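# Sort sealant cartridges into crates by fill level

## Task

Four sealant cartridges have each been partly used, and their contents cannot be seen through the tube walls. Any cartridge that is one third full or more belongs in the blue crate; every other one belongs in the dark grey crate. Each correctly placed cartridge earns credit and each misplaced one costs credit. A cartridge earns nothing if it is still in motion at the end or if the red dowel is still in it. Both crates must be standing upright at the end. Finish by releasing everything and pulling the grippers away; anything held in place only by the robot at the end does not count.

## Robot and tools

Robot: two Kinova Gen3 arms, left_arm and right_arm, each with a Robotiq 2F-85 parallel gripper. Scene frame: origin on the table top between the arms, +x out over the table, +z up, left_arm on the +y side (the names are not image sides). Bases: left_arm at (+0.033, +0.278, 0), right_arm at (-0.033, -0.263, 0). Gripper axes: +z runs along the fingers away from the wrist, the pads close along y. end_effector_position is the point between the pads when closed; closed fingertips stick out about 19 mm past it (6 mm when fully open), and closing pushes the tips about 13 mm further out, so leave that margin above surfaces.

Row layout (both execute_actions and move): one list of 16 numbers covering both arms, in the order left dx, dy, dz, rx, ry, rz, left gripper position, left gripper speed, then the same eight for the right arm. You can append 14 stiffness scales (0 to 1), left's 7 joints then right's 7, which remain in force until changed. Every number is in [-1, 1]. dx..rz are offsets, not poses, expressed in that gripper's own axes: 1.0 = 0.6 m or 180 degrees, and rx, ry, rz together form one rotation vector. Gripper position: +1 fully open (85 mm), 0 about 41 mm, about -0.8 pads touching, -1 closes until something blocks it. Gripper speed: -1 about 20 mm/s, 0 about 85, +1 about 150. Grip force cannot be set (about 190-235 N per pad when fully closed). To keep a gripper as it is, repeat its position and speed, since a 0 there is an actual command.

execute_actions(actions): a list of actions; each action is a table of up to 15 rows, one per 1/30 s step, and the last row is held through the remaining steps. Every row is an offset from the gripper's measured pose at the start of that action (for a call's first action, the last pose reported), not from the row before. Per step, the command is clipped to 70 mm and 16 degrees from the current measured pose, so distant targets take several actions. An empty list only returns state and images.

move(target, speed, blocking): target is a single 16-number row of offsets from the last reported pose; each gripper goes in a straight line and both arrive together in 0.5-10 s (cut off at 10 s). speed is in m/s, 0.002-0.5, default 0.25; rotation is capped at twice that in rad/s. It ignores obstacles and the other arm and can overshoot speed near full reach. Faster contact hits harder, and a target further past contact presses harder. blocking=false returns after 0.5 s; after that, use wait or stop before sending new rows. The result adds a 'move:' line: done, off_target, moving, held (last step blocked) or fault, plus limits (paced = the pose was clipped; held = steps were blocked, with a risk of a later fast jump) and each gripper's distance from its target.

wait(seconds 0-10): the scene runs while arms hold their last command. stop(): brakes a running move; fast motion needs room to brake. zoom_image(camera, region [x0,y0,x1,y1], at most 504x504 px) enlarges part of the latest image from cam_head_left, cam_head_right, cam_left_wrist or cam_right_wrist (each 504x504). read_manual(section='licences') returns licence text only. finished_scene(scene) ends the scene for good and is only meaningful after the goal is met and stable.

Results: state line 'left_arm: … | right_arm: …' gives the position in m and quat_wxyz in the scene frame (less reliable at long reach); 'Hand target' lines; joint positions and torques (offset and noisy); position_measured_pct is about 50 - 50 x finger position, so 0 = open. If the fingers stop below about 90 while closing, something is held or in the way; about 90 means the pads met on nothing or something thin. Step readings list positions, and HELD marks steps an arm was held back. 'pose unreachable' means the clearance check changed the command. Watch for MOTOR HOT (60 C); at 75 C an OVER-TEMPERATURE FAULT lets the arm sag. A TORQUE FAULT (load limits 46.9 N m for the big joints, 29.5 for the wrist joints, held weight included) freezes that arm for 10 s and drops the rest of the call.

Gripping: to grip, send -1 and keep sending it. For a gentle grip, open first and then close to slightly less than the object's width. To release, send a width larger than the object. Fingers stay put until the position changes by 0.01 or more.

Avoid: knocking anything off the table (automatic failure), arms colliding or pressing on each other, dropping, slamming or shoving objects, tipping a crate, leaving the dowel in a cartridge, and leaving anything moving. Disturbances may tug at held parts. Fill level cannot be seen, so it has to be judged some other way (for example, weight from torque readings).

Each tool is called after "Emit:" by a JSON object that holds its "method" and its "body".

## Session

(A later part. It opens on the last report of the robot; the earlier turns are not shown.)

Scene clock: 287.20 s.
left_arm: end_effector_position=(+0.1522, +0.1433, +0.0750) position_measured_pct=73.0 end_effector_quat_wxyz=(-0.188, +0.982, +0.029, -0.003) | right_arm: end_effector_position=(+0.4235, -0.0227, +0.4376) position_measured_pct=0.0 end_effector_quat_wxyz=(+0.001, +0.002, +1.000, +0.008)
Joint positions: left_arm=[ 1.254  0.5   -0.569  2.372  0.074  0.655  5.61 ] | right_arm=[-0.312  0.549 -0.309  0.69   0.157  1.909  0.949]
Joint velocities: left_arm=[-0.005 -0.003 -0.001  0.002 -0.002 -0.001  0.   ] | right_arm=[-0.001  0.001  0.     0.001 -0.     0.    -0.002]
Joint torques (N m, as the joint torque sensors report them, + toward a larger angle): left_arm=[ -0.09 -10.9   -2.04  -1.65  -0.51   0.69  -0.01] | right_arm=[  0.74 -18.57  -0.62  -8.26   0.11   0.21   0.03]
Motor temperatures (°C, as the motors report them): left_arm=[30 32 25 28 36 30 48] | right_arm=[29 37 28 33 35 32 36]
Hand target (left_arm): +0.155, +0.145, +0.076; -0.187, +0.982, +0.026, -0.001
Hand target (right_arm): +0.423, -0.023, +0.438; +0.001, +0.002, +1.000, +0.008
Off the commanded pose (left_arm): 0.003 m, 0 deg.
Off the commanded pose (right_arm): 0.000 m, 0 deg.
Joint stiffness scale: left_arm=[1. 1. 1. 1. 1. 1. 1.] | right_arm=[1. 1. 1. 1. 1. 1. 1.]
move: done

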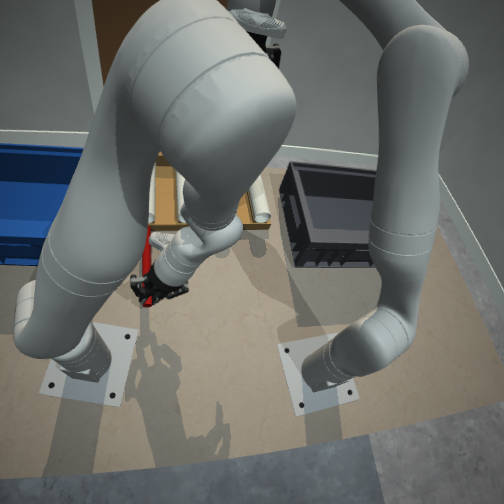

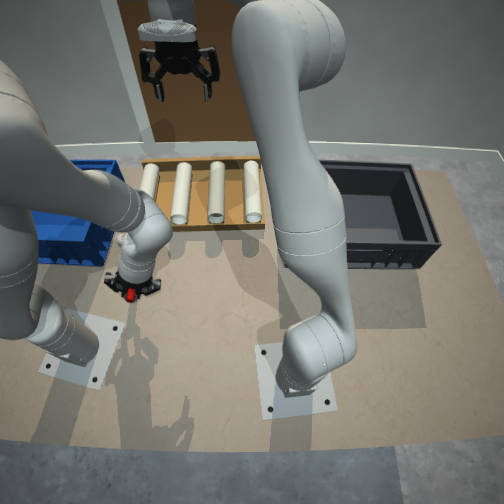

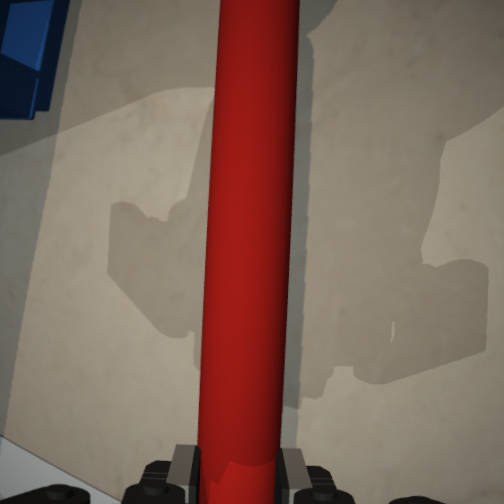

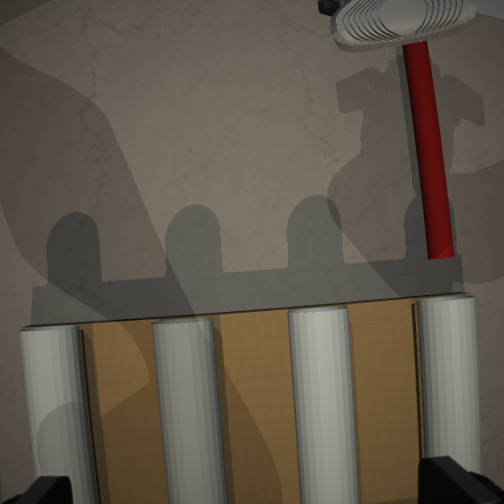

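Emit:
{"method": "execute_actions", "body": {"actions": [[[0.03, -0.002, 0.0, 0.0, 0.0, 0.002, -1, 0, 0,0,0,0,0,0,1,0]], [[0.02, -0.002, 0.0, 0.0, 0.0, 0.001, -1, 0, 0,0,0,0,0,0,1,0]]]}}

Scene clock: 293.20 s.
left_arm: end_effector_position=(+0.1766, +0.1436, +0.0754) position_measured_pct=73.0 end_effector_quat_wxyz=(-0.182, +0.983, +0.030, -0.005) | right_arm: end_effector_position=(+0.4235, -0.0227, +0.4376) position_measured_pct=0.0 end_effector_quat_wxyz=(+0.001, +0.002, +1.000, +0.008)
Joint positions: left_arm=[ 1.175  0.506 -0.577  2.342  0.063  0.655  5.539] | right_arm=[-0.312  0.549 -0.309  0.69   0.157  1.909  0.949]
Joint velocities: left_arm=[-0.008  0.001  0.001 -0.    -0.002 -0.    -0.   ] | right_arm=[ 0.002 -0.001 -0.     0.002 -0.     0.001  0.001]
Joint torques (N m, as the joint torque sensors report them, + toward a larger angle): left_arm=[ -0.03 -11.07  -2.23  -2.44  -0.55   0.8    0.14] | right_arm=[  0.58 -18.39  -0.47  -7.9    0.2   -0.02   0.03]
Motor temperatures (°C, as the motors report them): left_arm=[30 32 25 28 36 30 48] | right_arm=[29 37 28 33 35 32 36]
Hand target (left_arm): +0.179, +0.145, +0.076; -0.185, +0.982, +0.027, -0.005
Hand target (right_arm): +0.423, -0.023, +0.438; +0.001, +0.002, +1.000, +0.008
Off the commanded pose (left_arm): 0.003 m, 0 deg.
Off the commanded pose (right_arm): 0.000 m, 0 deg.
Joint stiffness scale: left_arm=[1. 1. 1. 1. 1. 1. 1.] | right_arm=[1. 1. 1. 1. 1. 1. 1.]
Step readings (end_effector_position; steps 1 to 15: 1st action; 16 to 30: 2nd action):
0: left_arm (+0.1522, +0.1434, +0.0750) | right_arm (+0.4235, -0.0227, +0.4376)
1: left_arm (+0.1529, +0.1435, +0.0750) | right_arm (+0.4235, -0.0227, +0.4376)
2: left_arm (+0.1561, +0.1435, +0.0751) | right_arm (+0.4235, -0.0227, +0.4376)
4: left_arm (+0.1621, +0.1431, +0.0754) | right_arm (+0.4235, -0.0227, +0.4376)
8: left_arm (+0.1662, +0.1431, +0.0753) | right_arm (+0.4235, -0.0227, +0.4376)
15: left_arm (+0.1674, +0.1436, +0.0752) | right_arm (+0.4235, -0.0227, +0.4376)
16: left_arm (+0.1682, +0.1436, +0.0752) | right_arm (+0.4235, -0.0227, +0.4376)
17: left_arm (+0.1703, +0.1434, +0.0753) | right_arm (+0.4235, -0.0227, +0.4376)
19: left_arm (+0.1736, +0.1430, +0.0754) | right_arm (+0.4235, -0.0227, +0.4376)
23: left_arm (+0.1758, +0.1432, +0.0754) | right_arm (+0.4235, -0.0227, +0.4376)
30: end_effector_position above

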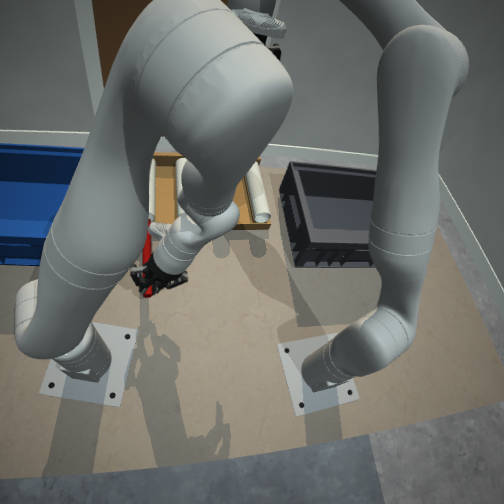

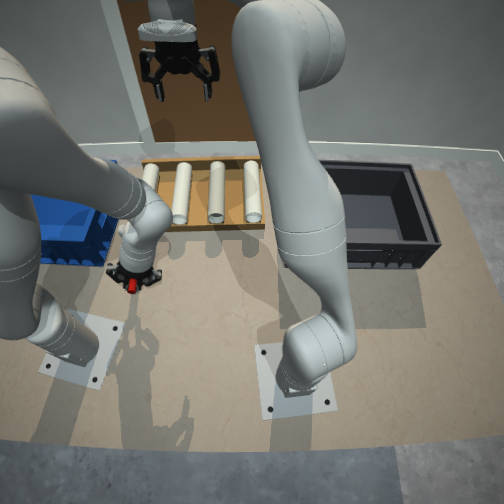

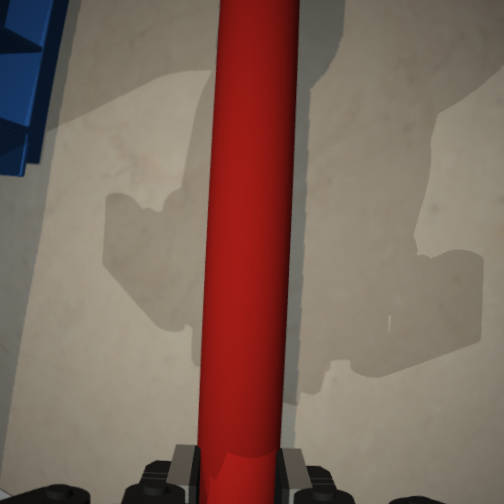

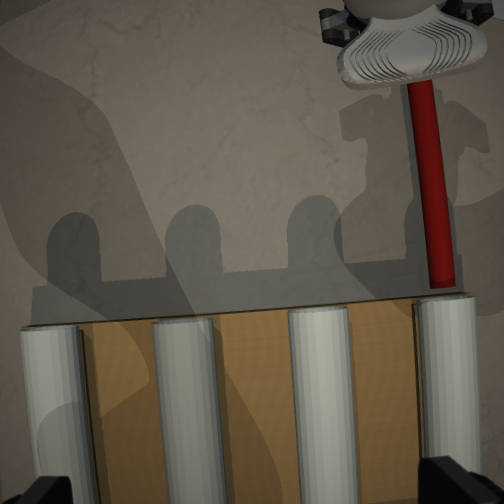

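Emit:
{"method": "execute_actions", "body": {"actions": [[[0.025, -0.006, 0.002, 0.0, 0.0, 0.002, -1, 0, 0,0,0,0,0,0,1,0]], [[0.025, -0.004, 0.001, 0.0, 0.0, 0.002, -1, 0, 0,0,0,0,0,0,1,0]]]}}

Scene clock: 299.20 s.
left_arm: end_effector_position=(+0.1996, +0.1487, +0.0757) position_measured_pct=73.0 end_effector_quat_wxyz=(-0.178, +0.984, +0.029, -0.010) | right_arm: end_effector_position=(+0.4235, -0.0227, +0.4376) position_measured_pct=0.0 end_effector_quat_wxyz=(+0.001, +0.002, +1.000, +0.008)
Joint positions: left_arm=[ 1.092  0.513 -0.583  2.316  0.054  0.655  5.462] | right_arm=[-0.312  0.549 -0.309  0.69   0.157  1.909  0.949]
Joint velocities: left_arm=[-0.009  0.001 -0.001 -0.001 -0.     0.    -0.001] | right_arm=[-0.     0.    -0.     0.     0.    -0.001 -0.001]
Joint torques (N m, as the joint torque sensors report them, + toward a larger angle): left_arm=[ -0.08 -11.8   -2.44  -2.54  -0.69   0.64   0.14] | right_arm=[  0.54 -18.18  -0.24  -8.5    0.11   0.01  -0.19]
Motor temperatures (°C, as the motors report them): left_arm=[30 32 25 28 36 30 48] | right_arm=[29 37 28 33 35 32 36]
Hand target (left_arm): +0.202, +0.151, +0.076; -0.181, +0.983, +0.026, -0.009
Hand target (right_arm): +0.423, -0.023, +0.438; +0.001, +0.002, +1.000, +0.008
Off the commanded pose (left_arm): 0.003 m, 0 deg.
Off the commanded pose (right_arm): 0.000 m, 0 deg.
Joint stiffness scale: left_arm=[1. 1. 1. 1. 1. 1. 1.] | right_arm=[1. 1. 1. 1. 1. 1. 1.]
Step readings (end_effector_position; steps 1 to 15: 1st action; 16 to 30: 2nd action):
0: left_arm (+0.1768, +0.1437, +0.0754) | right_arm (+0.4235, -0.0227, +0.4376)
1: left_arm (+0.1774, +0.1439, +0.0754) | right_arm (+0.4235, -0.0227, +0.4376)
2: left_arm (+0.1797, +0.1446, +0.0755) | right_arm (+0.4235, -0.0227, +0.4376)
4: left_arm (+0.1837, +0.1456, +0.0758) | right_arm (+0.4235, -0.0227, +0.4376)
8: left_arm (+0.1866, +0.1466, +0.0758) | right_arm (+0.4235, -0.0227, +0.4376)
15: left_arm (+0.1875, +0.1473, +0.0757) | right_arm (+0.4235, -0.0227, +0.4376)
16: left_arm (+0.1883, +0.1474, +0.0757) | right_arm (+0.4235, -0.0227, +0.4376)
17: left_arm (+0.1910, +0.1475, +0.0758) | right_arm (+0.4235, -0.0227, +0.4376)
19: left_arm (+0.1955, +0.1475, +0.0759) | right_arm (+0.4235, -0.0227, +0.4376)
23: left_arm (+0.1986, +0.1480, +0.0758) | right_arm (+0.4235, -0.0227, +0.4376)
30: end_effector_position above

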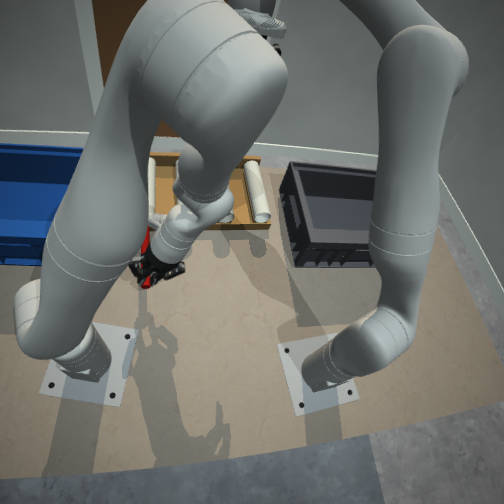

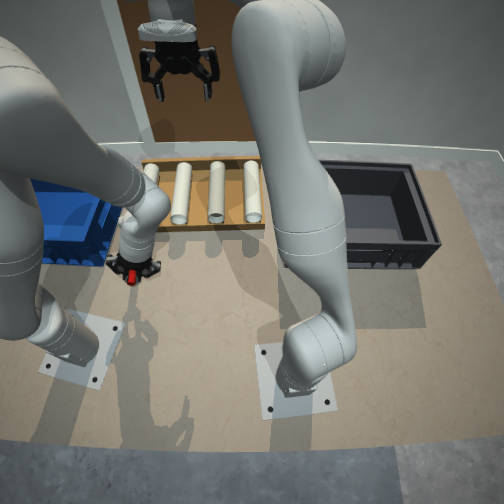

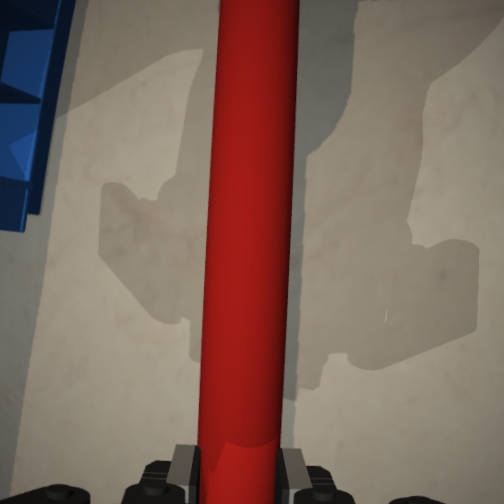

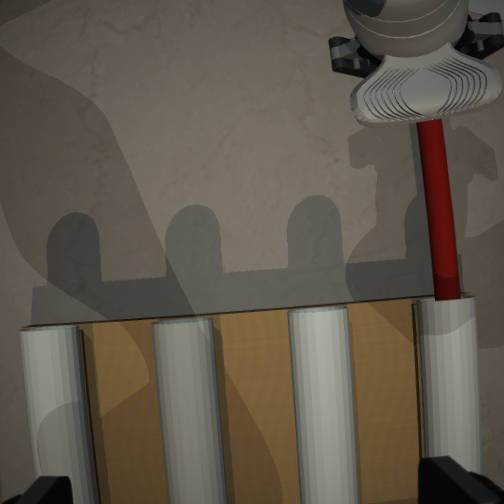

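Inside, depth ≈14 mm.

Emit:
{"method": "execute_actions", "body": {"actions": [[[0.028, -0.002, 0.0, 0.0, 0.002, 0.002, -1, 0, 0,0,0,0,0,0,1,0]], [[0.028, -0.002, 0.0, 0.0, 0.002, 0.002, -1, 0, 0,0,0,0,0,0,1,0]]]}}

Scene clock: 304.23 s.
left_arm: end_effector_position=(+0.2243, +0.1502, +0.0757) position_measured_pct=73.0 end_effector_quat_wxyz=(-0.174, +0.984, +0.027, -0.009) | right_arm: end_effector_position=(+0.4235, -0.0227, +0.4376) position_measured_pct=0.0 end_effector_quat_wxyz=(+0.001, +0.002, +1.000, +0.008)
Joint positions: left_arm=[ 1.024  0.527 -0.585  2.278  0.047  0.659  5.4  ] | right_arm=[-0.312  0.549 -0.309  0.69   0.157  1.909  0.949]
Joint velocities: left_arm=[-0.006  0.001  0.002 -0.002  0.     0.001 -0.   ] | right_arm=[-0.    -0.    -0.     0.    -0.001 -0.002 -0.   ]
Joint torques (N m, as the joint torque sensors report them, + toward a larger angle): left_arm=[ -0.76 -12.5   -4.41  -5.53  -1.42  -0.96   0.3 ] | right_arm=[  0.42 -18.66  -0.5   -8.38   0.09   0.35   0.14]
Motor temperatures (°C, as the motors report them): left_arm=[30 32 25 28 36 30 48] | right_arm=[29 37 28 33 35 32 36]
Hand target (left_arm): +0.230, +0.151, +0.076; -0.175, +0.984, +0.025, -0.006
Hand target (right_arm): +0.423, -0.023, +0.438; +0.001, +0.002, +1.000, +0.008
Off the commanded pose (left_arm): 0.006 m, 0 deg.
Off the commanded pose (right_arm): 0.000 m, 0 deg.
Joint stiffness scale: left_arm=[1. 1. 1. 1. 1. 1. 1.] | right_arm=[1. 1. 1. 1. 1. 1. 1.]
Step readings (end_effector_position; steps 1 to 15: 1st action; 16 to 30: 2nd action):
0: left_arm (+0.1998, +0.1489, +0.0757) | right_arm (+0.4235, -0.0227, +0.4376)
1: left_arm (+0.2007, +0.1488, +0.0757) | right_arm (+0.4235, -0.0227, +0.4376)
2: left_arm (+0.2040, +0.1485, +0.0758) | right_arm (+0.4235, -0.0227, +0.4376)
4: left_arm (+0.2092, +0.1480, +0.0760) | right_arm (+0.4235, -0.0227, +0.4376)
8: left_arm (+0.2125, +0.1481, +0.0759) | right_arm (+0.4235, -0.0227, +0.4376)
15: left_arm (+0.2134, +0.1488, +0.0758) | right_arm (+0.4235, -0.0227, +0.4376)
16: left_arm (+0.2145, +0.1488, +0.0758) | right_arm (+0.4235, -0.0227, +0.4376)
17: left_arm (+0.2179, +0.1484, +0.0759) | right_arm (+0.4235, -0.0227, +0.4376)
19: left_arm (+0.2213, +0.1488, +0.0760) | right_arm (+0.4235, -0.0227, +0.4376)
23: left_arm (+0.2234, +0.1498, +0.0758) | right_arm (+0.4235, -0.0227, +0.4376)
30: end_effector_position above

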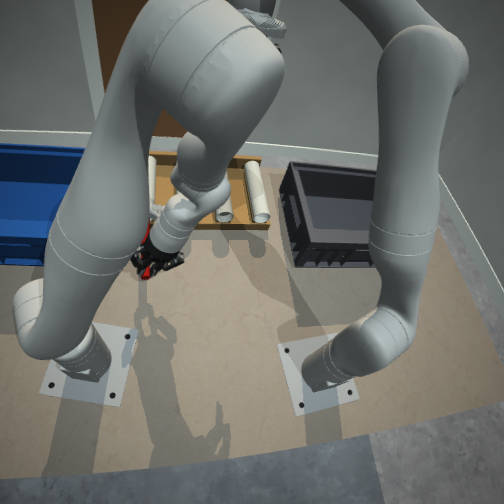

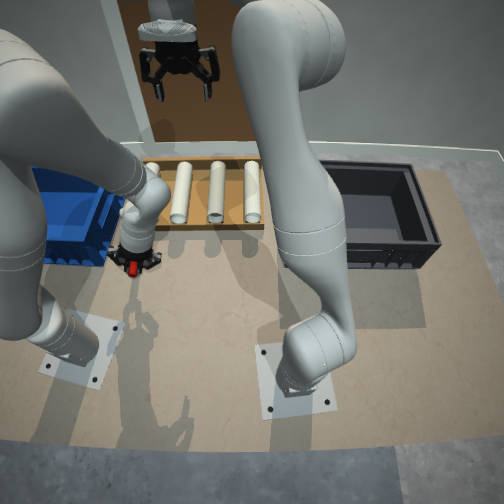

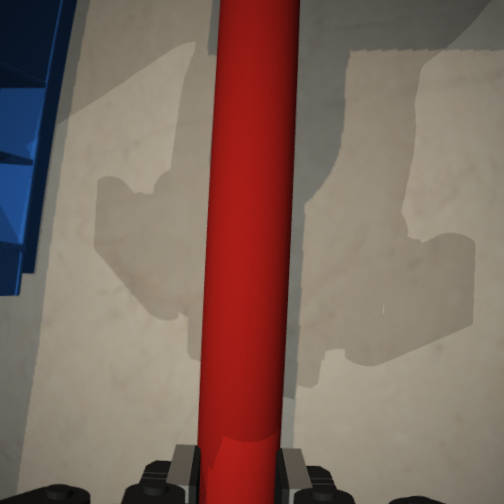

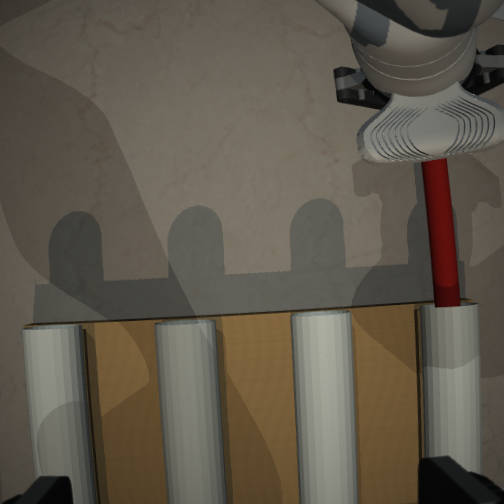

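Emit:
{"method": "move", "body": {"target": [-0.12, 0, 0, 0, 0, 0, -1, 0, 0,0,0,0,0,0,1,0], "speed": 0.12}}

Scene clock: 311.13 s.
left_arm: end_effector_position=(+0.1547, +0.1488, +0.0768) position_measured_pct=73.0 end_effector_quat_wxyz=(-0.178, +0.984, +0.025, -0.010) | right_arm: end_effector_position=(+0.4235, -0.0227, +0.4376) position_measured_pct=0.0 end_effector_quat_wxyz=(+0.001, +0.002, +1.000, +0.008)
Joint positions: left_arm=[ 1.207  0.475 -0.558  2.391  0.064  0.638  5.574] | right_arm=[-0.312  0.549 -0.309  0.69   0.157  1.909  0.949]
Joint velocities: left_arm=[ 0.018 -0.003 -0.    -0.    -0.    -0.     0.   ] | right_arm=[-0.    -0.001  0.     0.001  0.    -0.001  0.   ]
Joint torques (N m, as the joint torque sensors report them, + toward a larger angle): left_arm=[ -0.09 -10.76  -2.31  -2.19  -0.58   0.68   0.11] | right_arm=[  0.55 -18.54  -0.64  -8.     0.28   0.15   0.09]
Motor temperatures (°C, as the motors report them): left_arm=[30 32 25 28 36 30 48] | right_arm=[29 37 28 33 35 32 36]
Hand target (left_arm): +0.153, +0.147, +0.076; -0.174, +0.984, +0.027, -0.010
Hand target (right_arm): +0.423, -0.023, +0.438; +0.001, +0.002, +1.000, +0.008
Off the commanded pose (left_arm): 0.004 m, 1 deg.
Off the commanded pose (right_arm): 0.000 m, 0 deg.
Joint stiffness scale: left_arm=[1. 1. 1. 1. 1. 1. 1.] | right_arm=[1. 1. 1. 1. 1. 1. 1.]
move: off_target (left_arm)

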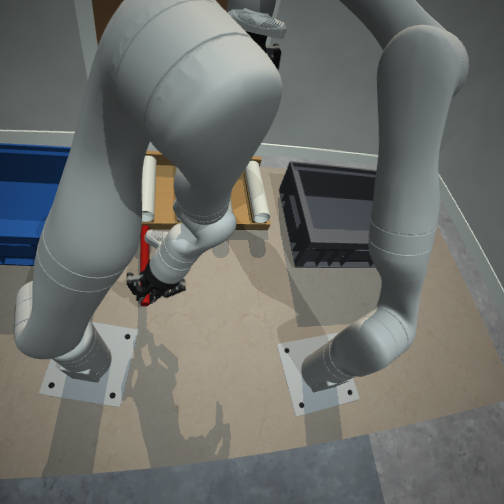

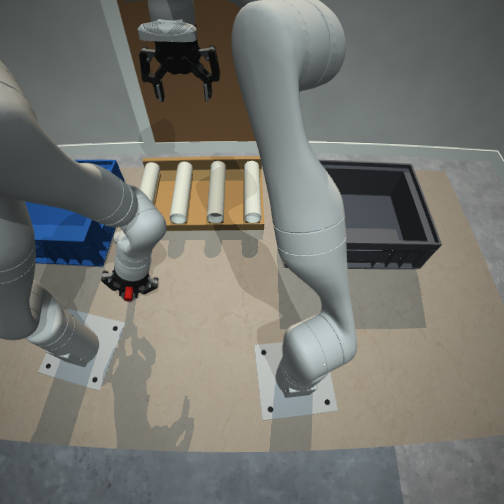

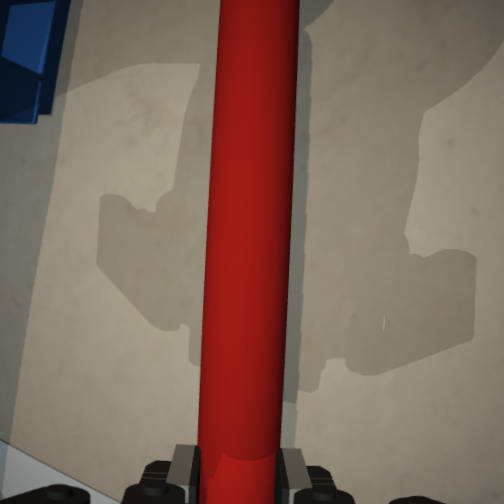

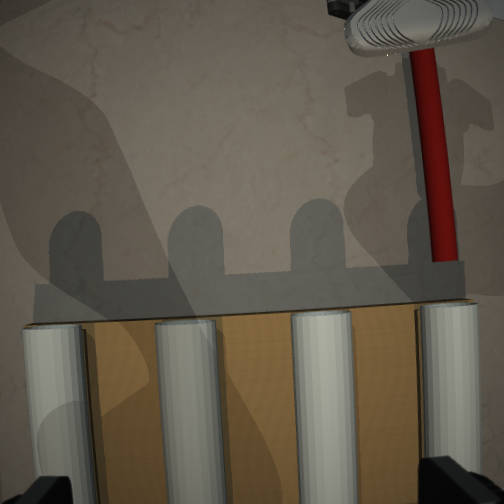

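Emit:
{"method": "move", "body": {"target": [-0.035, 0.203, -0.023, -0.114, 0, 0.016, -1, 0, -0.1525, -0.229, 0.396, 0, 0, 0, 0.65, 0], "speed": 0.2}}

Scene clock: 338.17 s.
left_arm: end_effector_position=(+0.1408, +0.0286, +0.0484) position_measured_pct=73.0 end_effector_quat_wxyz=(+0.000, +1.000, +0.001, -0.008) | right_arm: end_effector_position=(+0.5132, -0.1524, +0.2008) position_measured_pct=17.5 end_effector_quat_wxyz=(+0.000, +0.004, +1.000, +0.011)
Joint positions: left_arm=[ 1.033  0.465 -0.235  2.4    0.39   0.318  5.369] | right_arm=[ 0.004  0.675 -0.269  1.239  0.155  1.242  1.212]
Joint velocities: left_arm=[-0.013  0.002  0.006  0.001  0.    -0.002 -0.   ] | right_arm=[ 0.003  0.002 -0.     0.001  0.001  0.    -0.002]
Joint torques (N m, as the joint torque sensors report them, + toward a larger angle): left_arm=[ -0.22 -12.51  -1.04  -2.51  -0.16  -0.19   0.07] | right_arm=[  0.19 -20.97  -0.76  -8.52   0.15   0.03   0.5 ]
Motor temperatures (°C, as the motors report them): left_arm=[30 32 25 28 36 30 48] | right_arm=[29 37 28 33 35 32 36]
Hand target (left_arm): +0.140, +0.029, +0.047; -0.000, +1.000, +0.001, -0.009
Hand target (right_arm): +0.515, -0.157, +0.198; +0.001, +0.002, +1.000, +0.007
Off the commanded pose (left_arm): 0.002 m, 0 deg.
Off the commanded pose (right_arm): 0.005 m, 0 deg.
Joint stiffness scale: left_arm=[1. 1. 1. 1. 1. 1. 1.] | right_arm=[1. 1. 1. 1. 1. 1. 1.]
move: off_target (right_arm)

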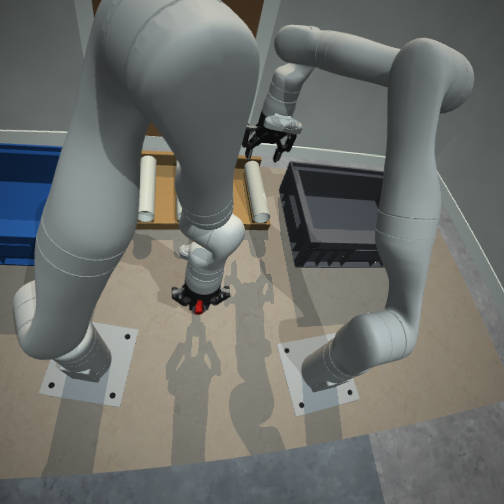

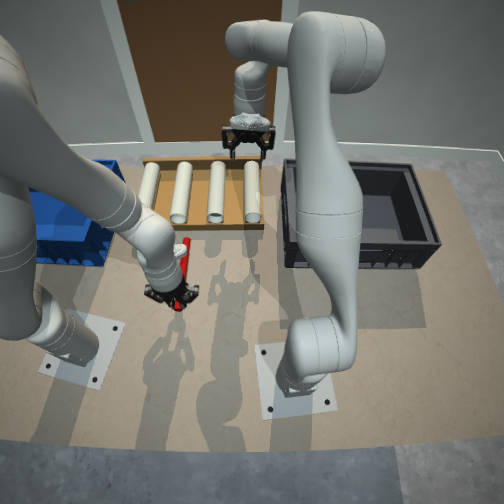

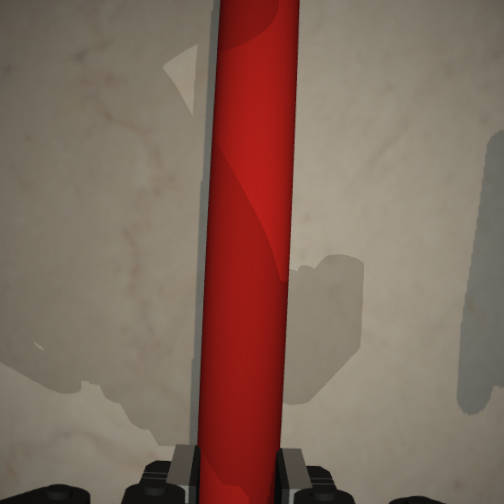

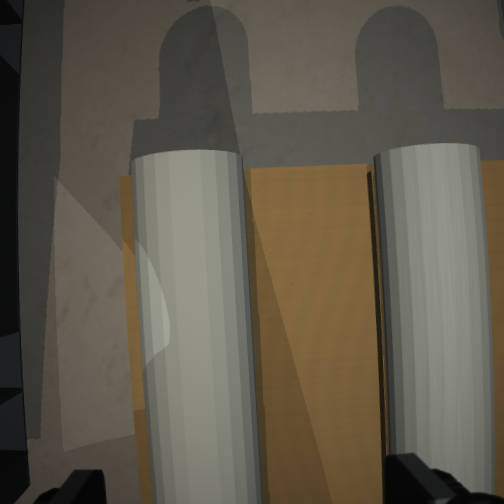

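Emit:
{"method": "move", "body": {"target": [0, 0, 0.029, 0, 0, 0, -1, 0, -0.003, -0.027, 0.12, 0, 0, 0, 0.65, 0], "speed": 0.1}}

Emit:
{"method": "execute_actions", "body": {"actions": [[[0, 0, 0, 0, 0, 0, 0.6, 0, 0, 0, 0, 0, 0, 0, 0.65, 0]], [[0, 0, 0, 0, 0, 0, 0.6, 0, 0, 0, 0, 0, 0, 0, 0.65, 0]]]}}

Scene clock: 350.73 s.
left_arm: end_effector_position=(+0.1416, +0.0278, +0.0323) position_measured_pct=73.0 end_effector_quat_wxyz=(+0.001, +1.000, +0.001, -0.007) | right_arm: end_effector_position=(+0.5139, -0.1617, +0.1314) position_measured_pct=17.5 end_effector_quat_wxyz=(-0.000, +0.006, +1.000, +0.015)
Joint positions: left_arm=[ 0.978  0.517 -0.165  2.413  0.405  0.243  5.357] | right_arm=[ 0.024  0.743 -0.258  1.349  0.165  1.065  1.218]
Joint velocities: left_arm=[-0.006  0.005  0.002  0.    -0.    -0.002  0.   ] | right_arm=[ 0.     0.003  0.    -0.     0.001 -0.001 -0.   ]
Joint torques (N m, as the joint torque sensors report them, + toward a larger angle): left_arm=[ -0.12 -12.51  -0.8   -1.88  -0.21   0.18   0.08] | right_arm=[  0.23 -20.85  -0.72  -7.83   0.03  -0.1    0.45]
Motor temperatures (°C, as the motors report them): left_arm=[30 32 25 28 36 30 48] | right_arm=[29 37 28 33 35 32 36]
Hand target (left_arm): +0.141, +0.029, +0.031; -0.000, +1.000, +0.001, -0.008
Hand target (right_arm): +0.515, -0.167, +0.128; +0.000, +0.004, +1.000, +0.011
Off the commanded pose (left_arm): 0.002 m, 0 deg.
Off the commanded pose (right_arm): 0.006 m, 1 deg.
Joint stiffness scale: left_arm=[1. 1. 1. 1. 1. 1. 1.] | right_arm=[1. 1. 1. 1. 1. 1. 1.]
move: off_target (right_arm)

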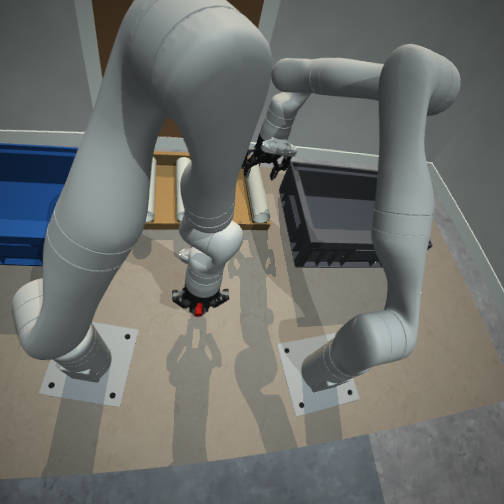

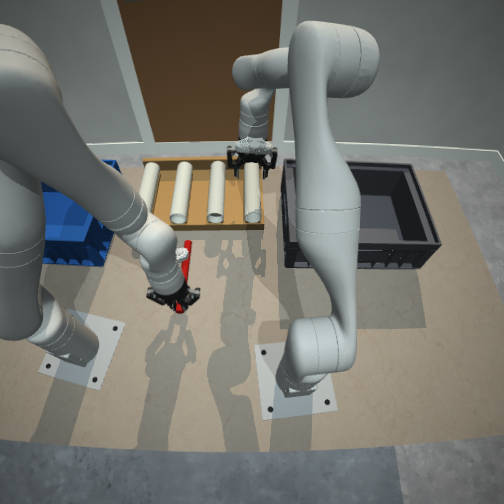

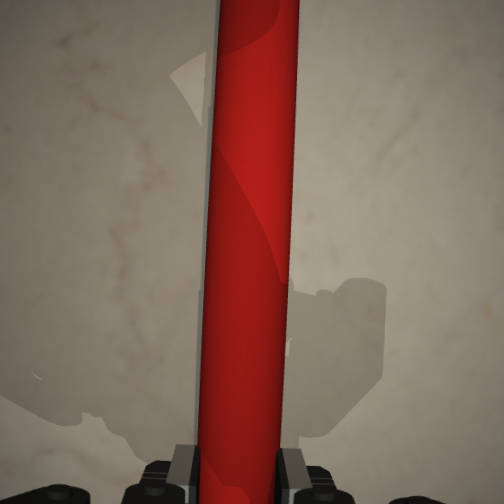

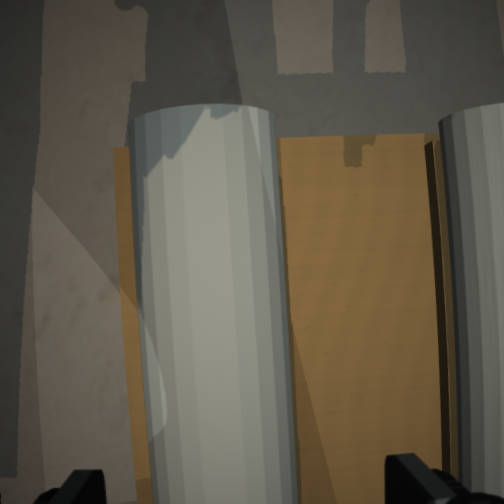

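Scene clock: 351.73 s.
left_arm: end_effector_position=(+0.1416, +0.0278, +0.0323) position_measured_pct=19.8 end_effector_quat_wxyz=(+0.001, +1.000, +0.001, -0.007) | right_arm: end_effector_position=(+0.5139, -0.1617, +0.1314) position_measured_pct=17.5 end_effector_quat_wxyz=(-0.000, +0.006, +1.000, +0.015)
Joint positions: left_arm=[ 0.978  0.517 -0.165  2.413  0.405  0.243  5.357] | right_arm=[ 0.024  0.744 -0.258  1.349  0.165  1.065  1.218]
Joint velocities: left_arm=[ 0.     0.    -0.001  0.     0.    -0.    -0.   ] | right_arm=[ 0.    -0.    -0.     0.001 -0.001  0.001  0.002]
Joint torques (N m, as the joint torque sensors report them, + toward a larger angle): left_arm=[  0.19 -12.41  -0.96  -1.87  -0.06   0.1    0.25] | right_arm=[  0.28 -21.01  -0.85  -7.79  -0.04   0.12   0.34]
Motor temperatures (°C, as the motors report them): left_arm=[30 32 25 28 36 30 48] | right_arm=[29 37 28 33 35 32 36]
Hand target (left_arm): +0.142, +0.028, +0.032; +0.001, +1.000, +0.001, -0.007
Hand target (right_arm): +0.514, -0.162, +0.131; -0.000, +0.006, +1.000, +0.015
Off the commanded pose (left_arm): 0.000 m, 0 deg.
Off the commanded pose (right_arm): 0.000 m, 0 deg.
Joint stiffness scale: left_arm=[1. 1. 1. 1. 1. 1. 1.] | right_arm=[1. 1. 1. 1. 1. 1. 1.]
Step readings (end_effector_position; steps 1 to 15: 1st action; 16 to 30: 2nd action):
0: left_arm (+0.1416, +0.0278, +0.0323) | right_arm (+0.5139, -0.1617, +0.1314)
1: left_arm (+0.1416, +0.0278, +0.0323) | right_arm (+0.5139, -0.1617, +0.1314)
2: left_arm (+0.1416, +0.0278, +0.0323) | right_arm (+0.5139, -0.1617, +0.1314)
4: left_arm (+0.1416, +0.0278, +0.0323) | right_arm (+0.5139, -0.1617, +0.1314)
8: left_arm (+0.1416, +0.0278, +0.0323) | right_arm (+0.5139, -0.1617, +0.1314)
15: left_arm (+0.1416, +0.0278, +0.0323) | right_arm (+0.5139, -0.1617, +0.1314)
16: left_arm (+0.1416, +0.0278, +0.0323) | right_arm (+0.5139, -0.1617, +0.1314)
17: left_arm (+0.1416, +0.0278, +0.0323) | right_arm (+0.5139, -0.1617, +0.1314)
19: left_arm (+0.1416, +0.0278, +0.0323) | right_arm (+0.5139, -0.1617, +0.1314)
23: left_arm (+0.1416, +0.0278, +0.0323) | right_arm (+0.5139, -0.1617, +0.1314)
30: end_effector_position above

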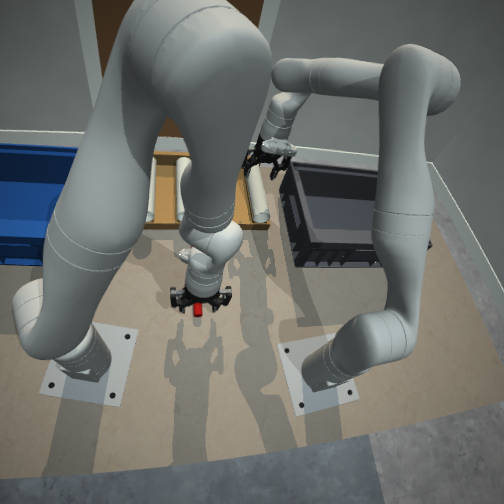

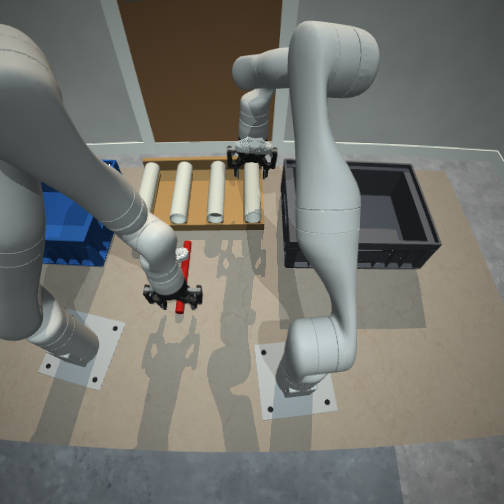

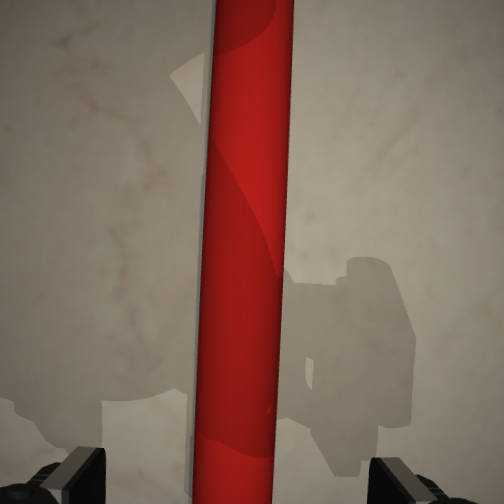

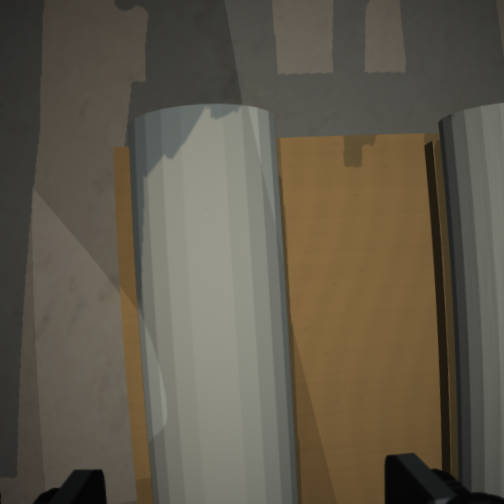

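Emit:
{"method": "move", "body": {"target": [0, 0, -0.13, 0, 0, 0, 0.65, 0, -0.002, -0.017, 0.109, 0.005, 0, 0, 0.65, 0], "speed": 0.1}}

Scene clock: 361.80 s.
left_arm: end_effector_position=(+0.1409, +0.0276, +0.1085) position_measured_pct=17.9 end_effector_quat_wxyz=(+0.001, +1.000, +0.000, -0.010) | right_arm: end_effector_position=(+0.5150, -0.1684, +0.0685) position_measured_pct=17.5 end_effector_quat_wxyz=(-0.000, +0.006, +1.000, +0.010)
Joint positions: left_arm=[ 1.128  0.285 -0.336  2.327  0.209  0.563  5.543] | right_arm=[ 0.014  0.827 -0.225  1.408  0.181  0.923  1.217]
Joint velocities: left_arm=[ 0.005 -0.005 -0.    -0.001  0.     0.001  0.   ] | right_arm=[-0.003  0.002  0.003 -0.    -0.    -0.002  0.001]
Joint torques (N m, as the joint torque sensors report them, + toward a larger angle): left_arm=[ -0.11 -10.74  -1.05  -4.81  -0.21   0.16  -0.06] | right_arm=[  0.11 -21.03  -1.29  -6.97   0.35   0.22   0.16]
Motor temperatures (°C, as the motors report them): left_arm=[30 32 25 28 36 30 48] | right_arm=[29 37 28 33 35 32 36]
Hand target (left_arm): +0.142, +0.028, +0.110; +0.001, +1.000, +0.001, -0.008
Hand target (right_arm): +0.515, -0.170, +0.066; -0.000, +0.006, +1.000, +0.007
Off the commanded pose (left_arm): 0.003 m, 0 deg.
Off the commanded pose (right_arm): 0.003 m, 0 deg.
Joint stiffness scale: left_arm=[1. 1. 1. 1. 1. 1. 1.] | right_arm=[1. 1. 1. 1. 1. 1. 1.]
move: done

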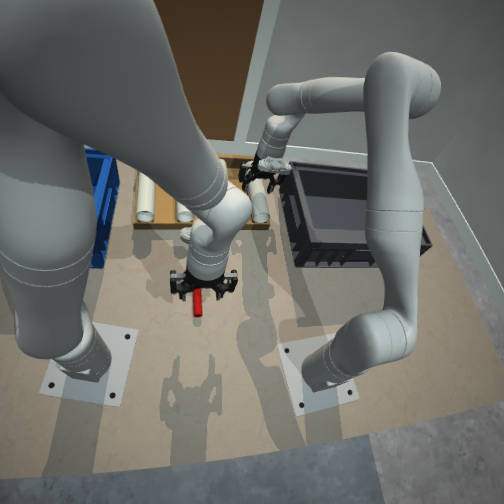

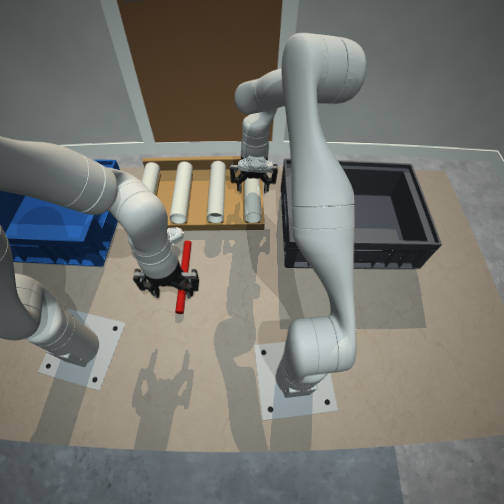

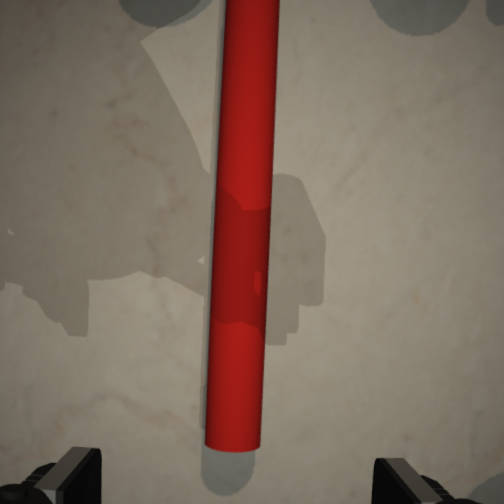

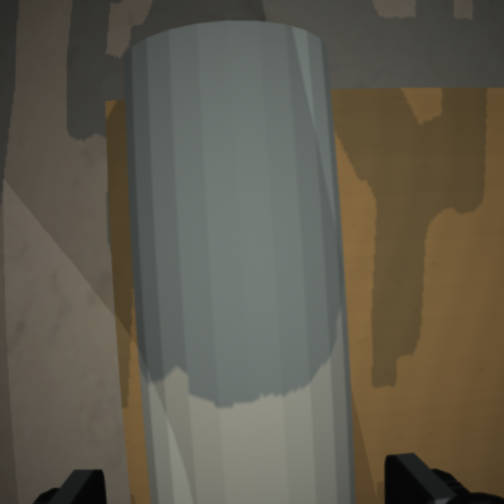

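Emit:
{"method": "move", "body": {"target": [0.623, -0.237, -0.1525, 0, 0, 0, 0.65, 0, 0, 0, 0.004, 0, 0, 0, -1, 0], "speed": 0.25}}

Scene clock: 369.03 s.
left_arm: end_effector_position=(+0.5172, +0.1712, +0.1945) position_measured_pct=17.9 end_effector_quat_wxyz=(-0.002, +1.000, +0.002, -0.006) | right_arm: end_effector_position=(+0.5153, -0.1682, +0.0691) position_measured_pct=46.4 end_effector_quat_wxyz=(+0.000, +0.005, +1.000, +0.010)
Joint positions: left_arm=[ 0.291  0.591 -0.537  1.476  0.311  1.174  4.625] | right_arm=[ 0.014  0.825 -0.225  1.408  0.181  0.923  1.217]
Joint velocities: left_arm=[-0.006  0.002  0.004 -0.001 -0.     0.001 -0.   ] | right_arm=[-0.    -0.     0.     0.001  0.001 -0.001 -0.002]
Joint torques (N m, as the joint torque sensors report them, + toward a larger angle): left_arm=[ -0.32 -19.23  -2.94  -8.19  -0.11  -0.02   0.11] | right_arm=[  2.13 -17.57   1.15  -5.45   1.01  -0.07   0.15]
Motor temperatures (°C, as the motors report them): left_arm=[30 32 25 28 36 30 48] | right_arm=[29 37 28 33 35 32 36]
Hand target (left_arm): +0.517, +0.168, +0.193; +0.002, +1.000, -0.000, -0.009
Hand target (right_arm): +0.515, -0.168, +0.066; -0.000, +0.006, +1.000, +0.010
Off the commanded pose (left_arm): 0.003 m, 1 deg.
Off the commanded pose (right_arm): 0.003 m, 0 deg.
Joint stiffness scale: left_arm=[1. 1. 1. 1. 1. 1. 1.] | right_arm=[1. 1. 1. 1. 1. 1. 1.]
move: done

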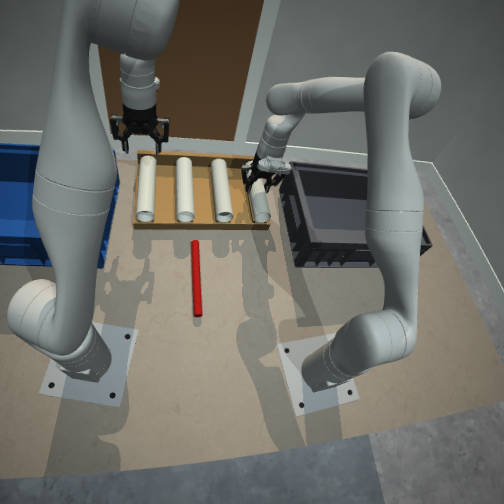

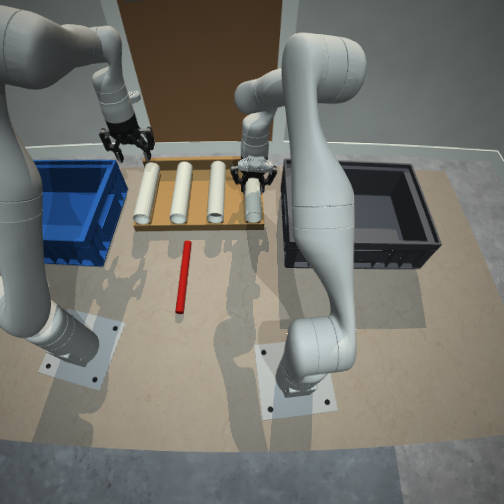

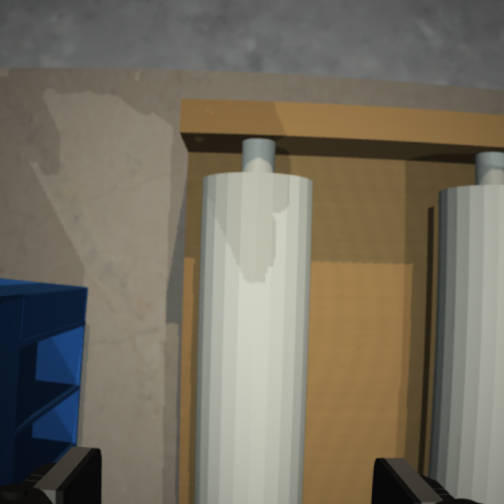

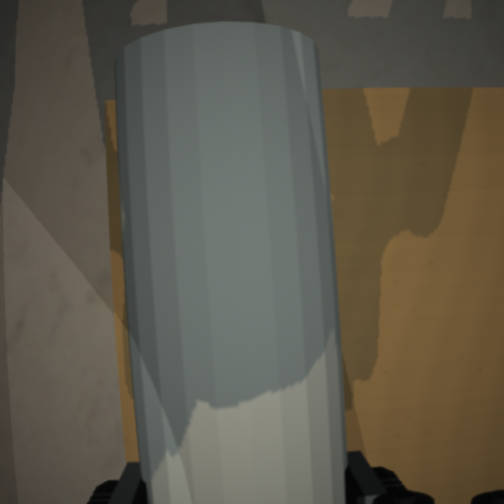

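Emit:
{"method": "move", "body": {"target": [-0.003, 0.008, 0.214, 0, 0, 0, 0.65, 0, 0, 0, -0.30, 0, 0, 0, -1, 0], "speed": 0.15}}

Scene clock: 377.50 s.
left_arm: end_effector_position=(+0.5147, +0.1688, +0.0692) position_measured_pct=17.9 end_effector_quat_wxyz=(-0.004, +1.000, +0.002, -0.005) | right_arm: end_effector_position=(+0.5164, -0.1741, +0.2463) position_measured_pct=46.4 end_effector_quat_wxyz=(+0.001, +0.007, +1.000, +0.006)
Joint positions: left_arm=[ 0.256  0.754 -0.459  1.636  0.401  0.859  4.558] | right_arm=[ 0.028  0.642 -0.259  1.148  0.146  1.366  1.252]
Joint velocities: left_arm=[-0.005  0.004  0.005 -0.    -0.    -0.002 -0.   ] | right_arm=[ 0.002  0.001 -0.003 -0.003  0.     0.001  0.001]
Joint torques (N m, as the joint torque sensors report them, + toward a larger angle): left_arm=[  0.04 -20.57  -2.93  -6.31  -0.11   0.06   0.13] | right_arm=[  0.44 -20.53  -0.61  -9.28   0.43   0.1    0.14]
Motor temperatures (°C, as the motors report them): left_arm=[30 32 25 28 36 30 48] | right_arm=[29 37 28 33 35 32 36]
Hand target (left_arm): +0.514, +0.167, +0.066; -0.002, +1.000, +0.002, -0.006
Hand target (right_arm): +0.516, -0.172, +0.249; +0.000, +0.005, +1.000, +0.011
Off the commanded pose (left_arm): 0.004 m, 0 deg.
Off the commanded pose (right_arm): 0.004 m, 1 deg.
Joint stiffness scale: left_arm=[1. 1. 1. 1. 1. 1. 1.] | right_arm=[1. 1. 1. 1. 1. 1. 1.]
move: off_target (left_arm, right_arm)

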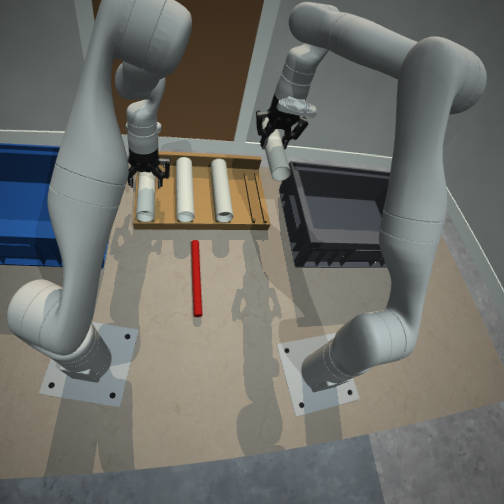

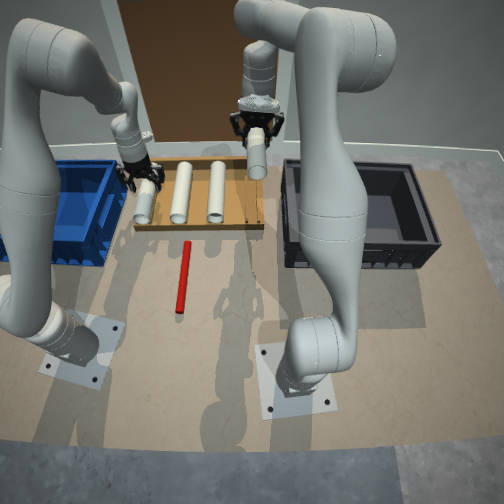

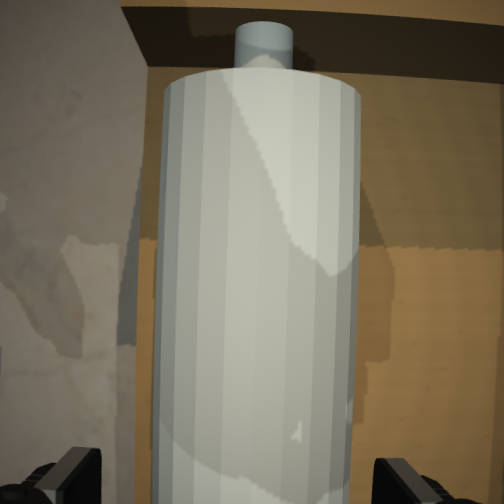

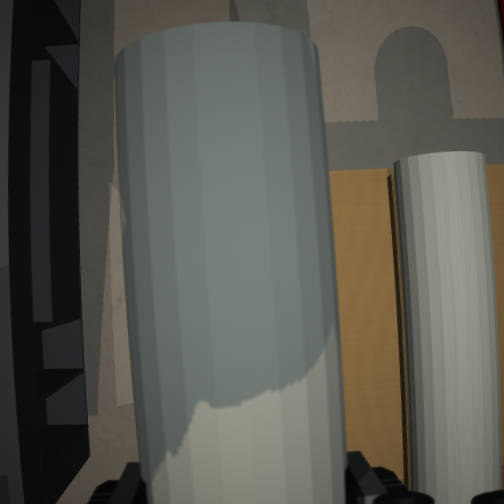

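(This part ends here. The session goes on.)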